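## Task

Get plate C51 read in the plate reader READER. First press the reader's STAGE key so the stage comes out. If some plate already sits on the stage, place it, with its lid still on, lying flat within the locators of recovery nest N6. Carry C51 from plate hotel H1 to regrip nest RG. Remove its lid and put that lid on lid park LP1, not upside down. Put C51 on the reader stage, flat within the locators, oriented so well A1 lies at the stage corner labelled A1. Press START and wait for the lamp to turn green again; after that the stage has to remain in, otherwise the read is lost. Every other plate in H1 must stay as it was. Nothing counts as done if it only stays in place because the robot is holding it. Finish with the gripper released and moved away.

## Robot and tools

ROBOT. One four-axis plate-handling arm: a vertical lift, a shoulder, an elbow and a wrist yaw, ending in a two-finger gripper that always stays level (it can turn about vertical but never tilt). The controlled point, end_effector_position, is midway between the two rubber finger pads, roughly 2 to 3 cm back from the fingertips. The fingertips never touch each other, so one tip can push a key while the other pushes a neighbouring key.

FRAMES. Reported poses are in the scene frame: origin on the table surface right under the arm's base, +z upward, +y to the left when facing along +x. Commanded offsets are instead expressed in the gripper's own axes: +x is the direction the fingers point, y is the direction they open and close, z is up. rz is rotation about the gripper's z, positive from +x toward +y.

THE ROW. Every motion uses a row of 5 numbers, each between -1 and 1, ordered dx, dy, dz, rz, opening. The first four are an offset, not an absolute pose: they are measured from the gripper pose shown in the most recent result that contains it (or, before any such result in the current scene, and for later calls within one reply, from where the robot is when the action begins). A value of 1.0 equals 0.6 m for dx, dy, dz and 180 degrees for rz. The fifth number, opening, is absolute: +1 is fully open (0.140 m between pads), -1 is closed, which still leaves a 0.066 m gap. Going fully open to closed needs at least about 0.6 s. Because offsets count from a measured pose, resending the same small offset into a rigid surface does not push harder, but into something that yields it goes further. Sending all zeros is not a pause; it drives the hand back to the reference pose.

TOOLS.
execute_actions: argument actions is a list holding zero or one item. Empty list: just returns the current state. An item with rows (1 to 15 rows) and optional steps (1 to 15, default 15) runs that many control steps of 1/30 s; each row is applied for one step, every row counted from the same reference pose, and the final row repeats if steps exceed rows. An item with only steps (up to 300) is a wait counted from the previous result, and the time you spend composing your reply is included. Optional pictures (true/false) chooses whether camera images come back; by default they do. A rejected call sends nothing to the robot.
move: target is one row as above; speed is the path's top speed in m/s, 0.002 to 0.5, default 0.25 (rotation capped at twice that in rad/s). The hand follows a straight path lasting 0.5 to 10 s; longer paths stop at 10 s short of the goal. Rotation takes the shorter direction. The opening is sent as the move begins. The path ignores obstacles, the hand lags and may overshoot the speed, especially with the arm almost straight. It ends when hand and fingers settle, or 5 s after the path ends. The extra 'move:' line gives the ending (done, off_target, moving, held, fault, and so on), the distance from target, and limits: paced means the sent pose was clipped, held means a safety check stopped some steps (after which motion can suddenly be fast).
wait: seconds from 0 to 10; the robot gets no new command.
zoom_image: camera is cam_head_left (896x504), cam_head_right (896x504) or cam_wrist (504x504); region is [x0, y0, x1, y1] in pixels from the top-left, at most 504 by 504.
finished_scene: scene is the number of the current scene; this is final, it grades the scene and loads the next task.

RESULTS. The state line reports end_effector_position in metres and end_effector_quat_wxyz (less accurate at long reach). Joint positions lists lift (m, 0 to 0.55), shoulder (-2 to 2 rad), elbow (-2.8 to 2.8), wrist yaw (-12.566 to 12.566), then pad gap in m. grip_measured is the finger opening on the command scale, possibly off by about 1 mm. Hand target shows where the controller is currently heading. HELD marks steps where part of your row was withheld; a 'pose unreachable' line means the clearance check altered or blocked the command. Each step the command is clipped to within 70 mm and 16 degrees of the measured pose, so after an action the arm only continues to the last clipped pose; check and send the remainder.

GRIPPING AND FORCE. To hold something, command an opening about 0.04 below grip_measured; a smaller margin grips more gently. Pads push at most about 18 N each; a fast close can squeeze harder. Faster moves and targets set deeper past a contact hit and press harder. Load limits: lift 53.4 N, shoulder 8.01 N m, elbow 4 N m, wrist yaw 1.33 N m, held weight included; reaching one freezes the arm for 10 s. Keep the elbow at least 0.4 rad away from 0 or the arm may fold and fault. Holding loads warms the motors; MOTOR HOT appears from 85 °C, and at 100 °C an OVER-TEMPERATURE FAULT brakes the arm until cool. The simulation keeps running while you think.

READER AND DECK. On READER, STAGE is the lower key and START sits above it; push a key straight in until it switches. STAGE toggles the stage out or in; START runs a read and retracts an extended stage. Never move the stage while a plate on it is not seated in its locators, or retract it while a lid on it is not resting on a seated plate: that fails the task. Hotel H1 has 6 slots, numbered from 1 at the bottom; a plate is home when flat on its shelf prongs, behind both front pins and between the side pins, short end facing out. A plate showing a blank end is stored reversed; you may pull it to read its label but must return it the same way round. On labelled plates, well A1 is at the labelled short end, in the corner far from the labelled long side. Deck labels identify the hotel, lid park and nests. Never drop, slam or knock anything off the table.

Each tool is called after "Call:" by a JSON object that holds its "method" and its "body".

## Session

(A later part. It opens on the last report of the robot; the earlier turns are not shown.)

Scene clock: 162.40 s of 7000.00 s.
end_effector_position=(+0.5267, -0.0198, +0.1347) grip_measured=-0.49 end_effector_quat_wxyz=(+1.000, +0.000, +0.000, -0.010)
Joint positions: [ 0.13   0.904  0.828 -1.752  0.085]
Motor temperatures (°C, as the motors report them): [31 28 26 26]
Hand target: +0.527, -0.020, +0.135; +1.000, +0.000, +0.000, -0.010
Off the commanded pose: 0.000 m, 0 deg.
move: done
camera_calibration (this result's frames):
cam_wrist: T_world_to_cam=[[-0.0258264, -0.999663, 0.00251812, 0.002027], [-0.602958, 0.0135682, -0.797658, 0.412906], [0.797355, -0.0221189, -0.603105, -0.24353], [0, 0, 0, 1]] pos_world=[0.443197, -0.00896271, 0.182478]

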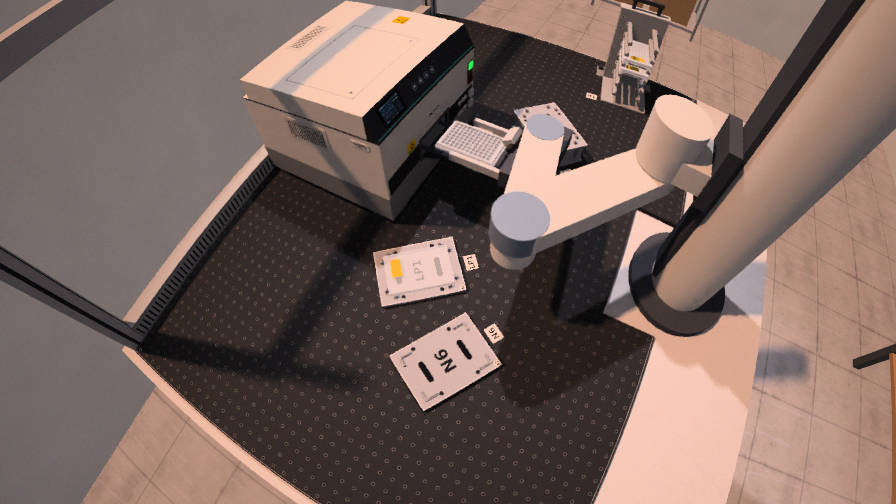

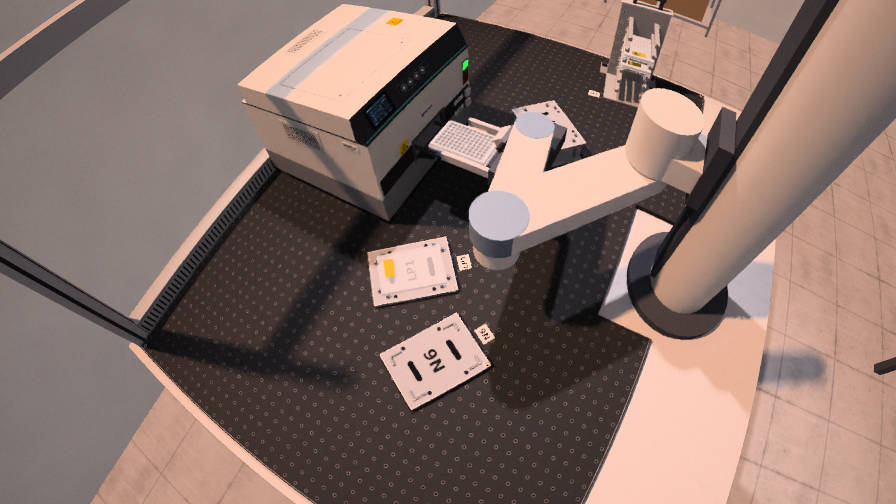

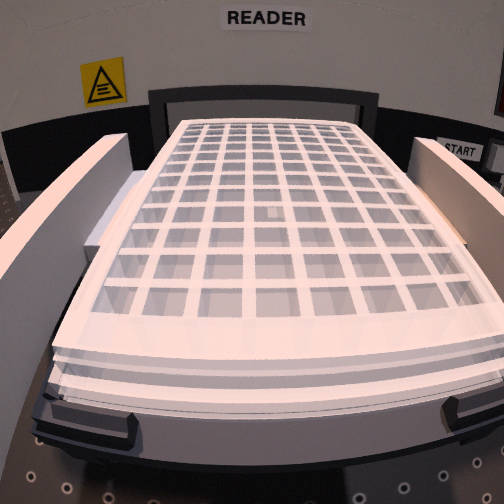

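Call:
{"method": "move", "body": {"target": [0,0.0006,-0.003,0,-0.53], "speed": 0.005}}

Call:
{"method": "move", "body": {"target": [0,0,0,0,-0.1]}}

Call:
{"method": "move", "body": {"target": [-0.03,0,0.07,0,-0.1], "speed": 0.1}}

Scene clock: 167.47 s of 7000.00 s.
end_effector_position=(+0.5267, -0.0194, +0.1329) grip_measured=-0.49 end_effector_quat_wxyz=(+1.000, +0.000, +0.000, -0.010)
Joint positions: [ 0.128  0.905  0.828 -1.753  0.085]
Motor temperatures (°C, as the motors report them): [31 28 26 26]
Hand target: +0.527, -0.019, +0.133; +1.000, +0.000, +0.000, -0.010
Off the commanded pose: 0.000 m, 0 deg.
After step 90, 1.37 s passed at rest.
move: done
camera_calibration (this result's frames):
cam_wrist: T_world_to_cam=[[-0.0256485, -0.999668, 0.00251812, 0.00228627], [-0.60296, 0.0134609, -0.797658, 0.411484], [0.797359, -0.021977, -0.603105, -0.244624], [0, 0, 0, 1]] pos_world=[0.44322, -0.00862953, 0.180684]

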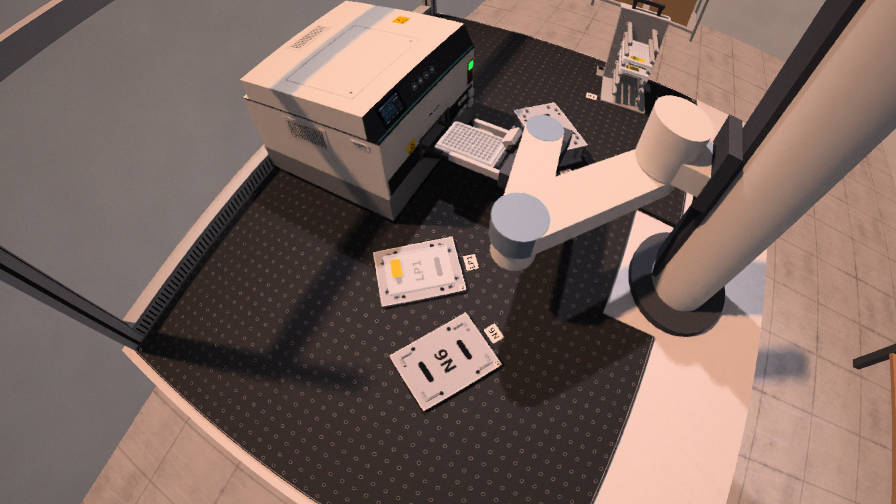

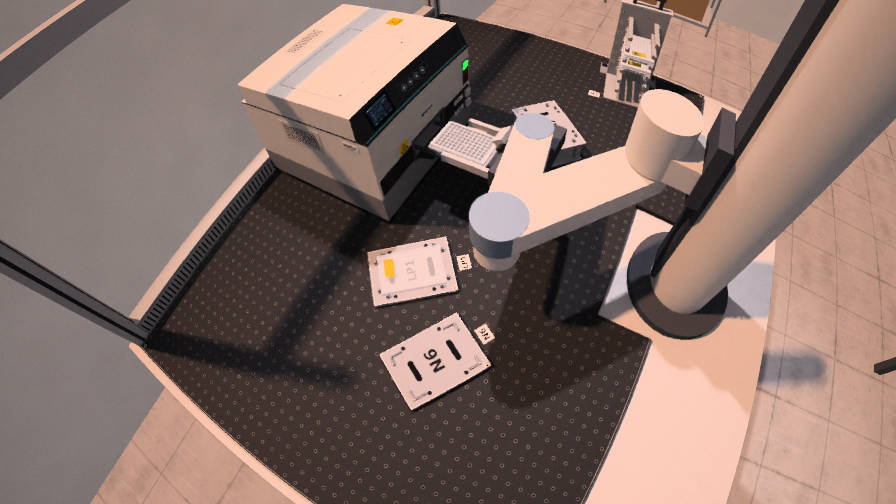

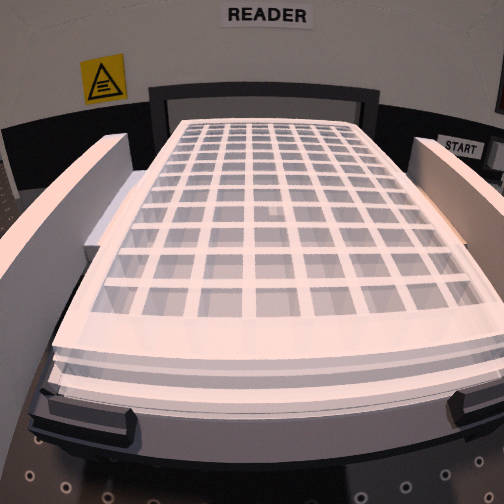

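Scene clock: 167.97 s of 7000.00 s.
end_effector_position=(+0.5267, -0.0194, +0.1329) grip_measured=-0.10 end_effector_quat_wxyz=(+1.000, +0.000, +0.000, -0.010)
Joint positions: [ 0.128  0.905  0.828 -1.753  0.099]
Motor temperatures (°C, as the motors report them): [31 28 26 26]
Hand target: +0.527, -0.019, +0.133; +1.000, +0.000, +0.000, -0.010
Off the commanded pose: 0.000 m, 0 deg.
move: done
camera_calibration (this result's frames):
cam_wrist: T_world_to_cam=[[-0.0256691, -0.999667, 0.00251812, 0.00228948], [-0.60296, 0.0134733, -0.797658, 0.411484], [0.797358, -0.0219935, -0.603105, -0.244624], [0, 0, 0, 1]] pos_world=[0.44322, -0.00863545, 0.180684]

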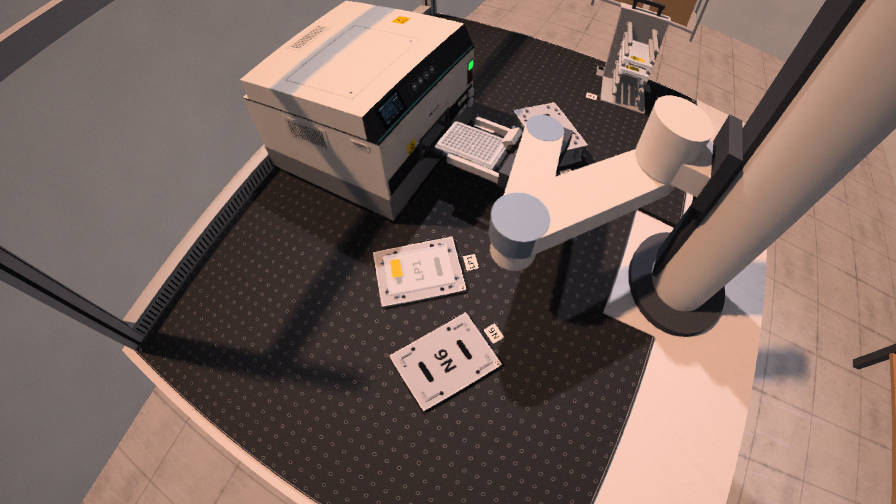

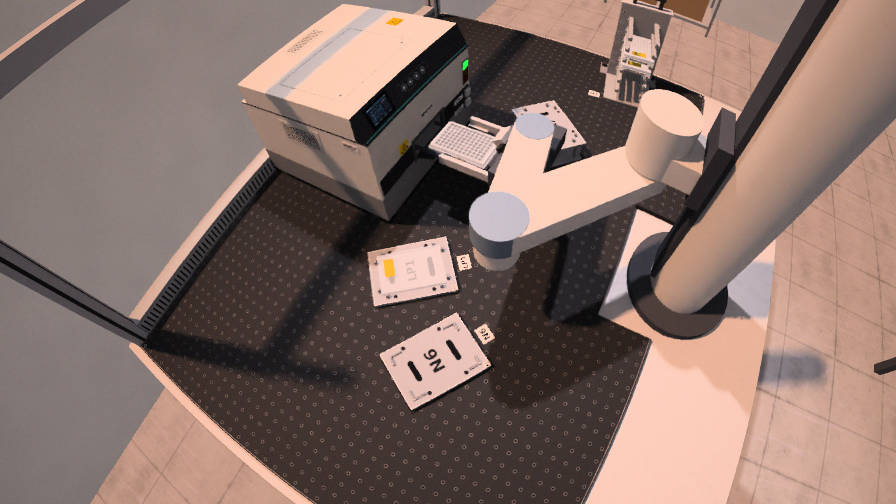

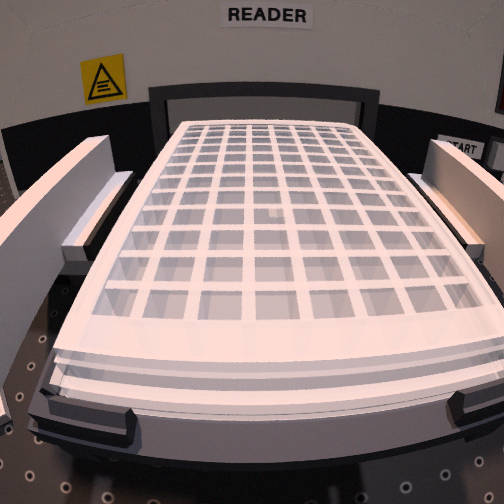

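Scene clock: 168.70 s of 7000.00 s.
end_effector_position=(+0.5087, -0.0192, +0.1749) grip_measured=-0.10 end_effector_quat_wxyz=(+1.000, +0.000, +0.000, -0.010)
Joint positions: [ 0.17   0.919  0.752 -1.691  0.099]
Motor temperatures (°C, as the motors report them): [31 28 26 26]
Hand target: +0.509, -0.019, +0.175; +1.000, +0.000, +0.000, -0.010
Off the commanded pose: 0.000 m, 0 deg.
move: done
camera_calibration (this result's frames):
cam_wrist: T_world_to_cam=[[-0.026206, -0.999653, 0.00251812, 0.00226398], [-0.602953, 0.0137971, -0.797658, 0.43415], [0.797346, -0.0224217, -0.603105, -0.204903], [0, 0, 0, 1]] pos_world=[0.42521, -0.0083211, 0.222719]

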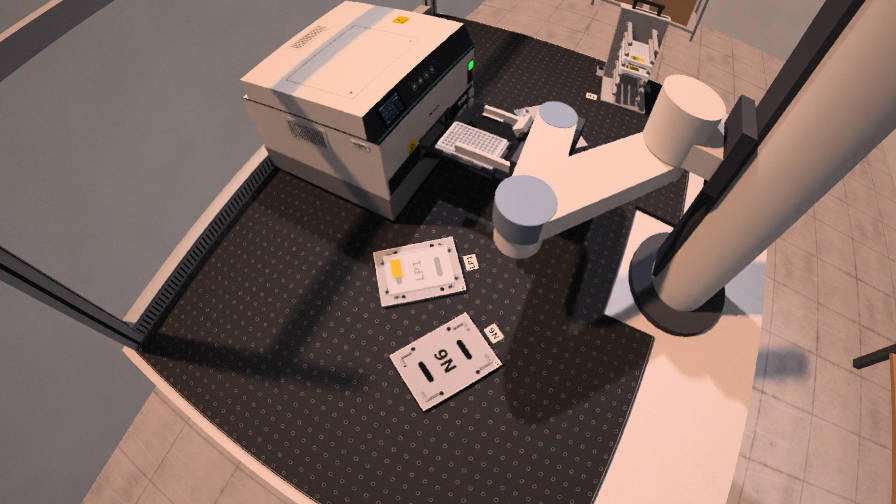

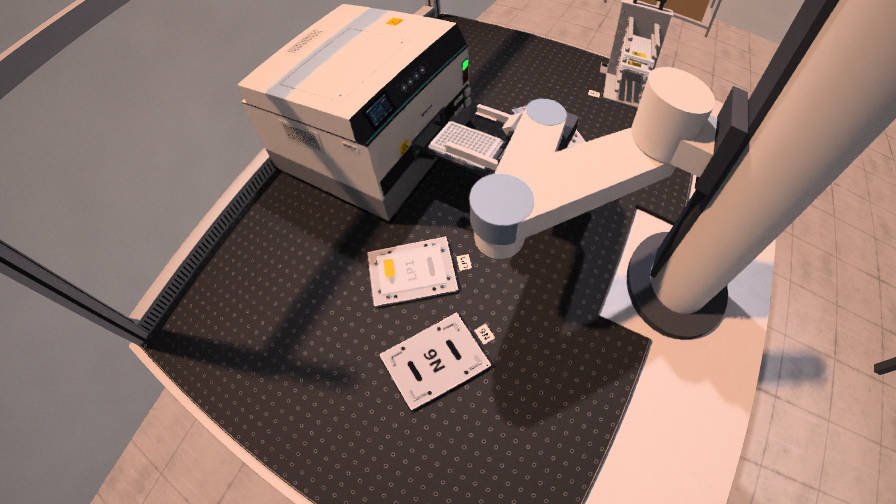

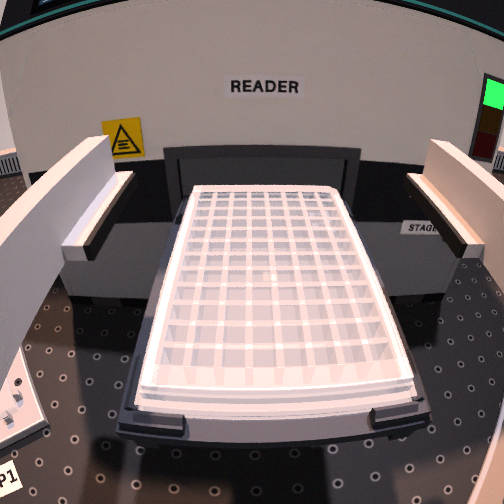

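Call:
{"method": "move", "body": {"target": [0.1093,-0.3502,0,0.0065,-1]}}

Call:
{"method": "move", "body": {"target": [0,0,-0.09,0,-1], "speed": 0.1}}

Call:
{"method": "move", "body": {"target": [0.028,0,0,0,-1], "speed": 0.015}}

Call:
{"method": "move", "body": {"target": [-0.1,0,0.05,0,-1], "speed": 0.1}}

Call:
{"method": "wait", "body": {"seconds": 10}}

Scene clock: 173.63 s of 7000.00 s.
end_effector_position=(+0.5697, -0.2307, +0.1749) grip_measured=-1.00 end_effector_quat_wxyz=(+1.000, +0.000, +0.000, -0.000)
Joint positions: [ 0.17   0.028  1.437 -1.466  0.066]
Motor temperatures (°C, as the motors report them): [31 28 26 26]
Hand target: +0.570, -0.231, +0.175; +1.000, +0.000, +0.000, -0.000
Off the commanded pose: 0.000 m, 0 deg.
After step 90, 0.60 s passed at rest.
move: done
camera_calibration (this result's frames):
cam_wrist: T_world_to_cam=[[-0.00562931, -0.999981, 0.00251812, -0.219408], [-0.603109, 0.00138652, -0.797658, 0.471067], [0.797639, -0.00600896, -0.603105, -0.254642], [0, 0, 0, 1]] pos_world=[0.485982, -0.221587, 0.222727]

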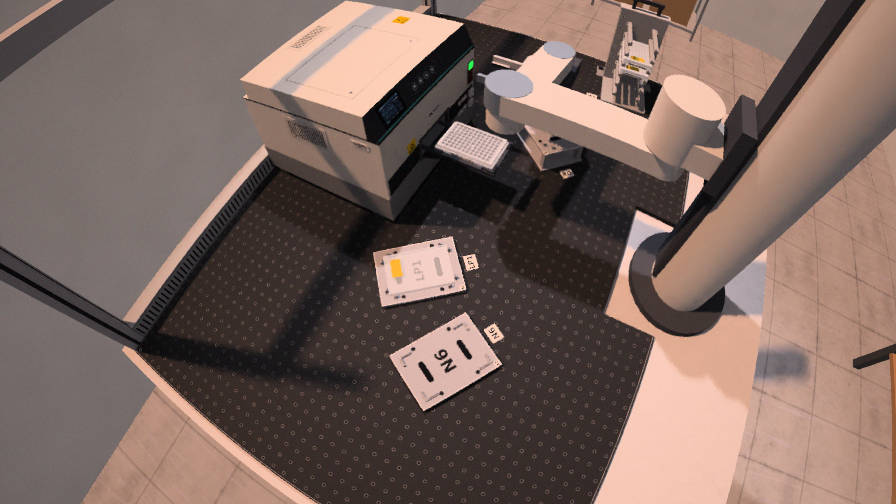

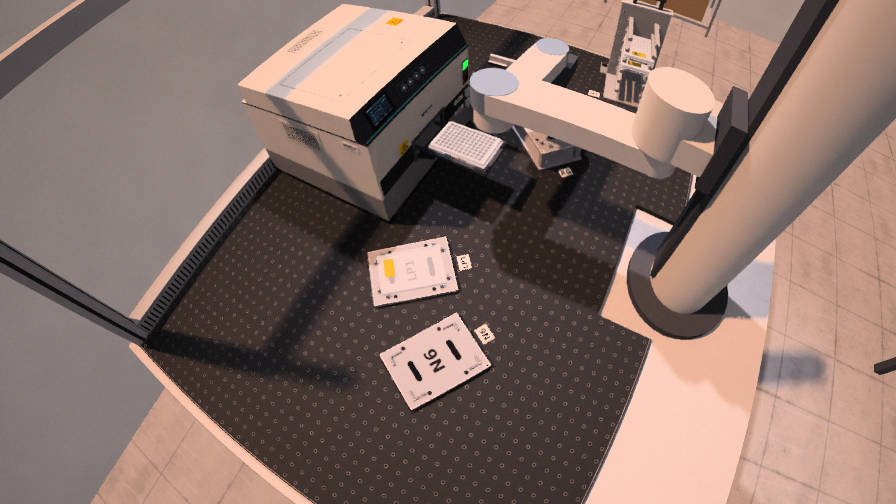

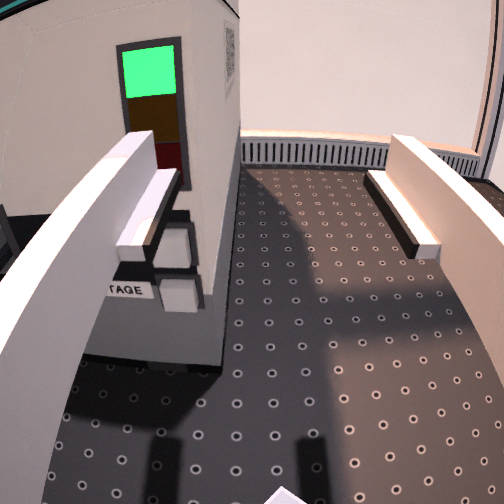

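Scene clock: 174.47 s of 7000.00 s.
end_effector_position=(+0.5697, -0.2307, +0.1209) grip_measured=-1.00 end_effector_quat_wxyz=(+1.000, +0.000, +0.000, -0.000)
Joint positions: [ 0.116  0.028  1.437 -1.466  0.066]
Motor temperatures (°C, as the motors report them): [31 28 26 26]
Hand target: +0.570, -0.231, +0.121; +1.000, +0.000, +0.000, -0.000
Off the commanded pose: 0.000 m, 0 deg.
move: done
camera_calibration (this result's frames):
cam_wrist: T_world_to_cam=[[-0.005691, -0.999981, 0.00251812, -0.219246], [-0.603109, 0.00142373, -0.797658, 0.427965], [0.797639, -0.00605817, -0.603105, -0.287231], [0, 0, 0, 1]] pos_world=[0.485968, -0.221591, 0.168691]

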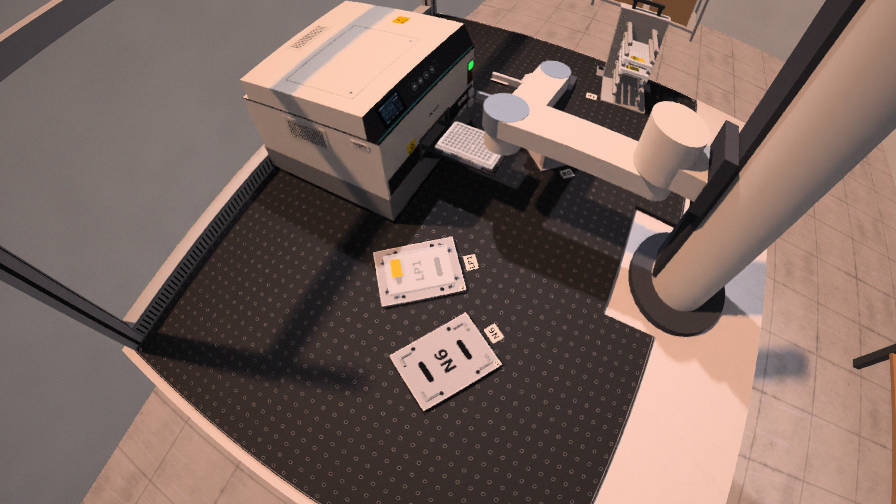

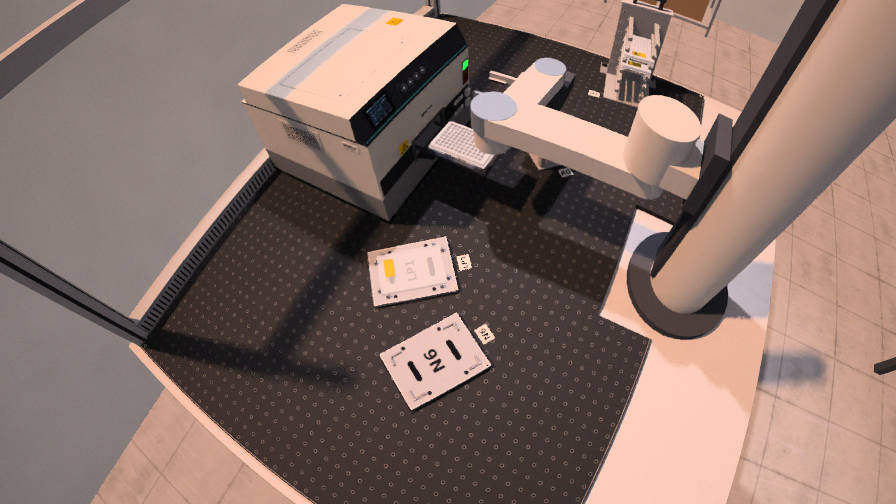

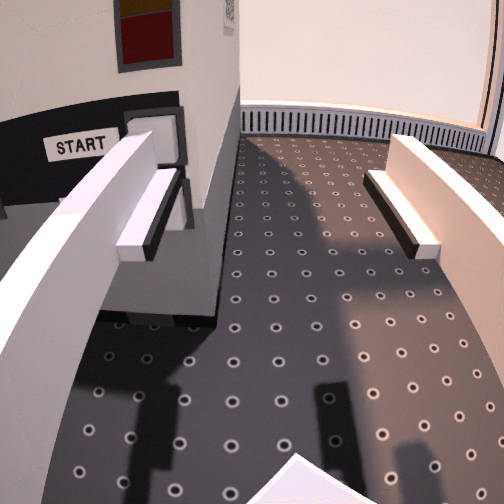

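Scene clock: 175.80 s of 7000.00 s.
end_effector_position=(+0.5860, -0.2309, +0.1209) grip_measured=-1.00 end_effector_quat_wxyz=(+1.000, +0.000, +0.000, -0.000)
Joint positions: [ 0.116  0.032  1.502 -1.534  0.066]
Motor temperatures (°C, as the motors report them): [31 28 26 26]
Hand target: +0.586, -0.231, +0.121; +1.000, +0.000, +0.000, -0.000
Off the commanded pose: 0.001 m, 0 deg.
move: done
camera_calibration (this result's frames):
cam_wrist: T_world_to_cam=[[-0.00576704, -0.99998, 0.00251812, -0.219278], [-0.603109, 0.00146959, -0.797658, 0.437799], [0.797638, -0.00611882, -0.603105, -0.300236], [0, 0, 0, 1]] pos_world=[0.502255, -0.221755, 0.168692]

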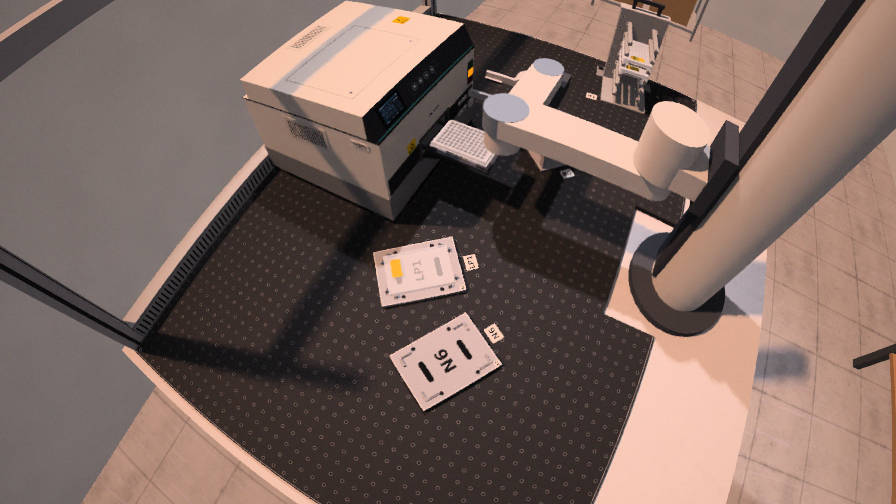

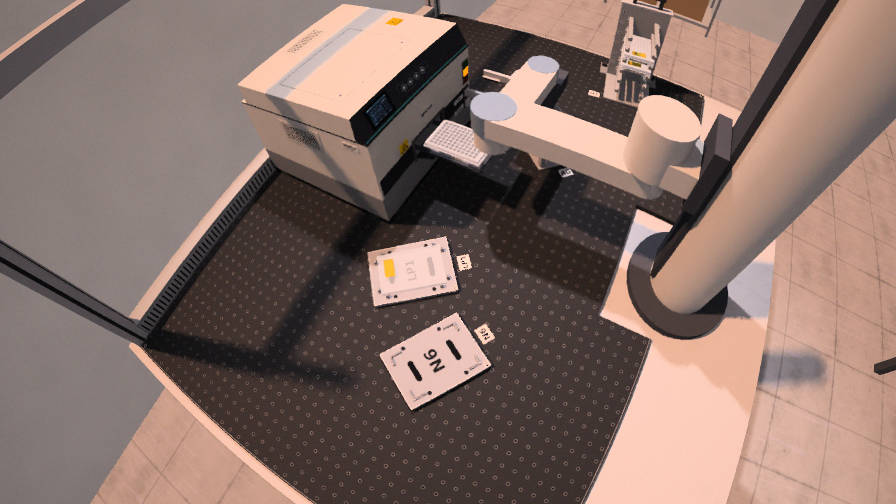

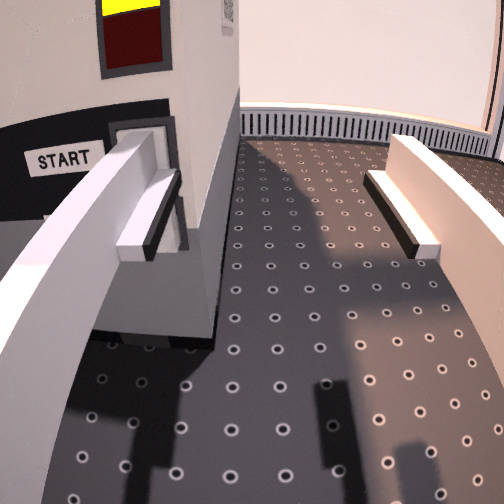

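Scene clock: 176.77 s of 7000.00 s.
end_effector_position=(+0.5259, -0.2310, +0.1509) grip_measured=-1.00 end_effector_quat_wxyz=(+1.000, +0.000, +0.000, -0.000)
Joint positions: [ 0.146 -0.004  1.282 -1.28   0.066]
Motor temperatures (°C, as the motors report them): [31 28 26 26]
Hand target: +0.526, -0.231, +0.151; +1.000, +0.000, +0.000, -0.000
Off the commanded pose: 0.000 m, 0 deg.
move: done
camera_calibration (this result's frames):
cam_wrist: T_world_to_cam=[[-0.0065214, -0.999976, 0.00251812, -0.21938], [-0.603108, 0.00192456, -0.797658, 0.42561], [0.797633, -0.00672054, -0.603105, -0.234315], [0, 0, 0, 1]] pos_world=[0.442155, -0.221768, 0.198727]

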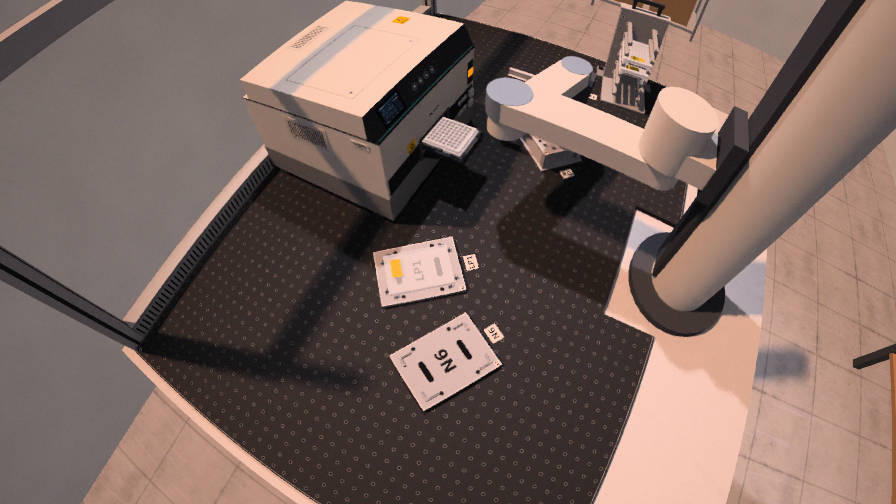

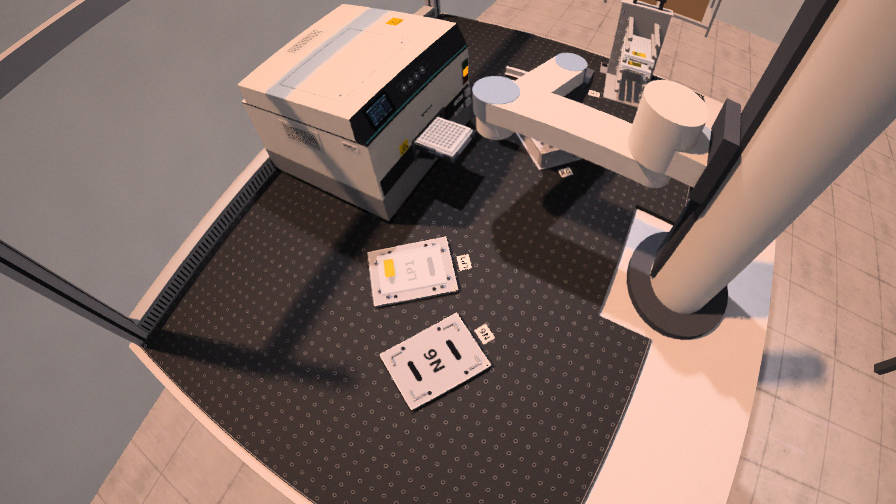

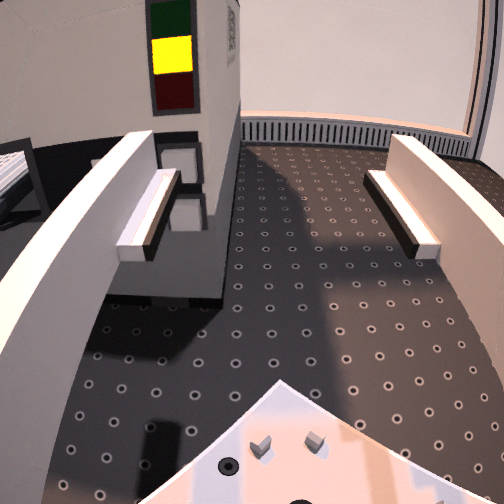

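Scene clock: 186.77 s of 7000.00 s.
end_effector_position=(+0.5259, -0.2310, +0.1509) grip_measured=-1.00 end_effector_quat_wxyz=(+1.000, +0.000, +0.000, -0.000)
Joint positions: [ 0.146 -0.004  1.282 -1.28   0.066]
Motor temperatures (°C, as the motors report them): [31 28 26 26]
Hand target: +0.526, -0.231, +0.151; +1.000, +0.000, +0.000, -0.000
Off the commanded pose: 0.000 m, 0 deg.
Steps of this call (steps 1 to 300: nothing new was sent). Readings (end_effector_position):
1: (+0.5259, -0.2310, +0.1509)
2: (+0.5259, -0.2310, +0.1509)
4: (+0.5259, -0.2310, +0.1509)
8: (+0.5259, -0.2310, +0.1509)
300: the state above
camera_calibration (this result's frames):
cam_wrist: T_world_to_cam=[[-0.00647583, -0.999976, 0.00251812, -0.219398], [-0.603108, 0.00189707, -0.797658, 0.425606], [0.797634, -0.00668419, -0.603105, -0.234315], [0, 0, 0, 1]] pos_world=[0.442164, -0.221766, 0.198724]

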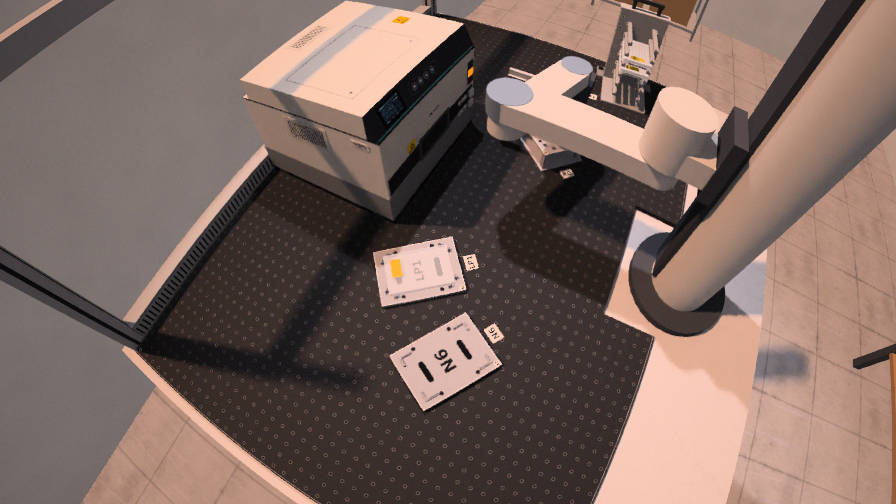

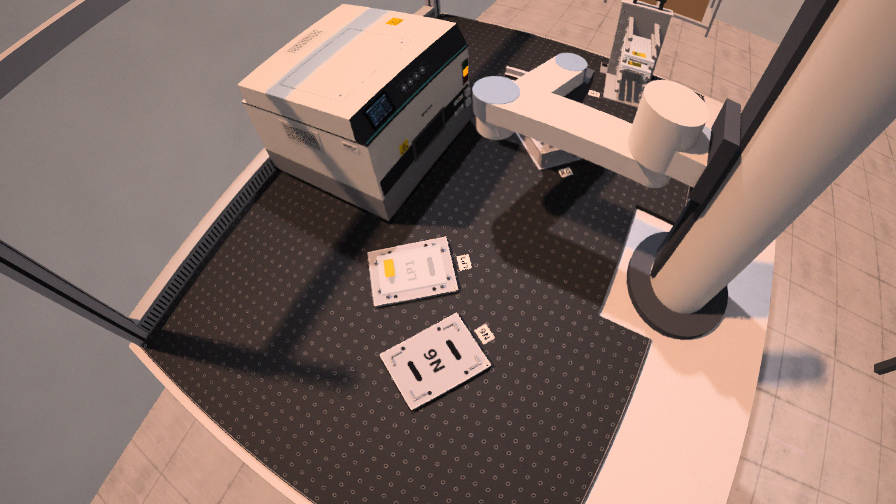

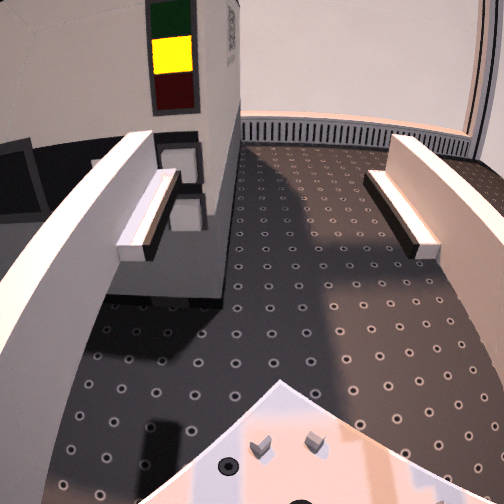

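Call:
{"method": "wait", "body": {"seconds": 10}}

Scene clock: 199.33 s of 7000.00 s.
end_effector_position=(+0.5259, -0.2310, +0.1509) grip_measured=-1.00 end_effector_quat_wxyz=(+1.000, +0.000, +0.000, -0.000)
Joint positions: [ 0.146 -0.004  1.282 -1.28   0.066]
Motor temperatures (°C, as the motors report them): [31 28 26 26]
Hand target: +0.526, -0.231, +0.151; +1.000, +0.000, +0.000, -0.000
Off the commanded pose: 0.000 m, 0 deg.
Steps of this call (steps 1 to 377: nothing new was sent). Readings (end_effector_position):
1: (+0.5259, -0.2310, +0.1509)
2: (+0.5259, -0.2310, +0.1509)
4: (+0.5259, -0.2310, +0.1509)
8: (+0.5259, -0.2310, +0.1509)
377: the state above
camera_calibration (this result's frames):
cam_wrist: T_world_to_cam=[[-0.006475, -0.999976, 0.00251812, -0.219398], [-0.603108, 0.00189657, -0.797658, 0.425606], [0.797634, -0.00668353, -0.603105, -0.234316], [0, 0, 0, 1]] pos_world=[0.442164, -0.221766, 0.198723]

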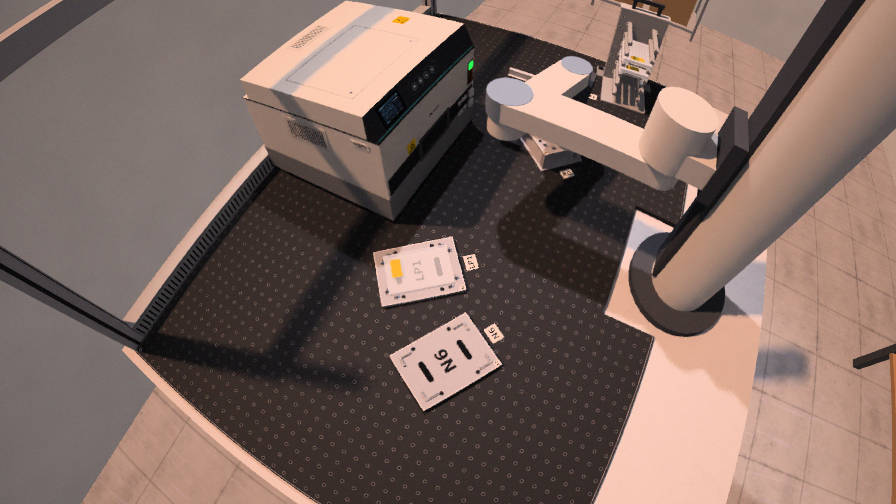

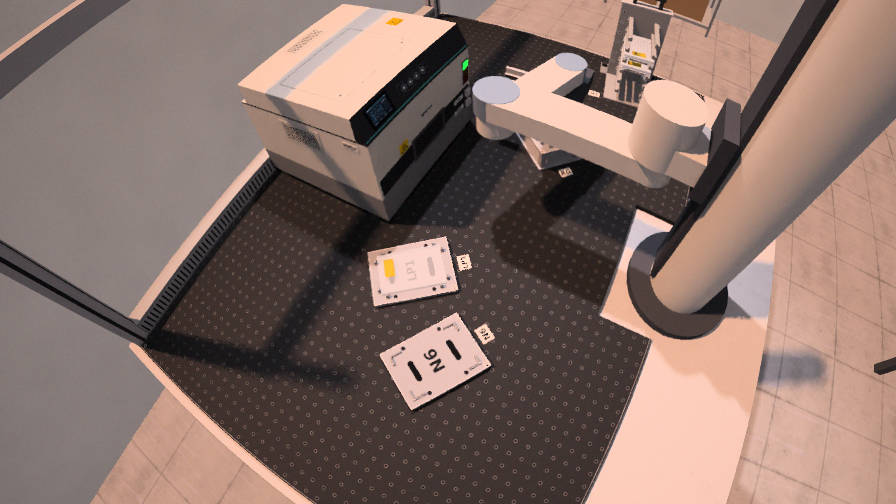

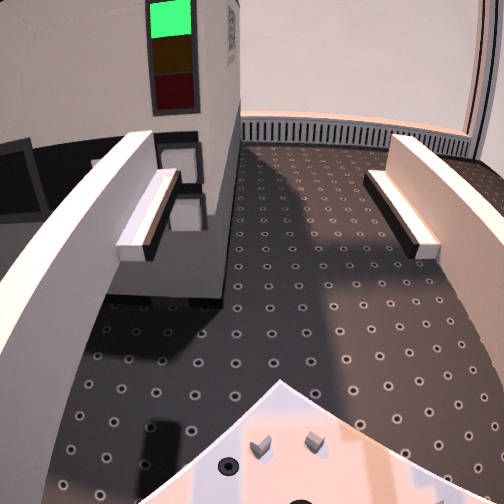

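Call:
{"method": "finished_scene", "body": {"scene": 1}}

The scene is finished: the task was done.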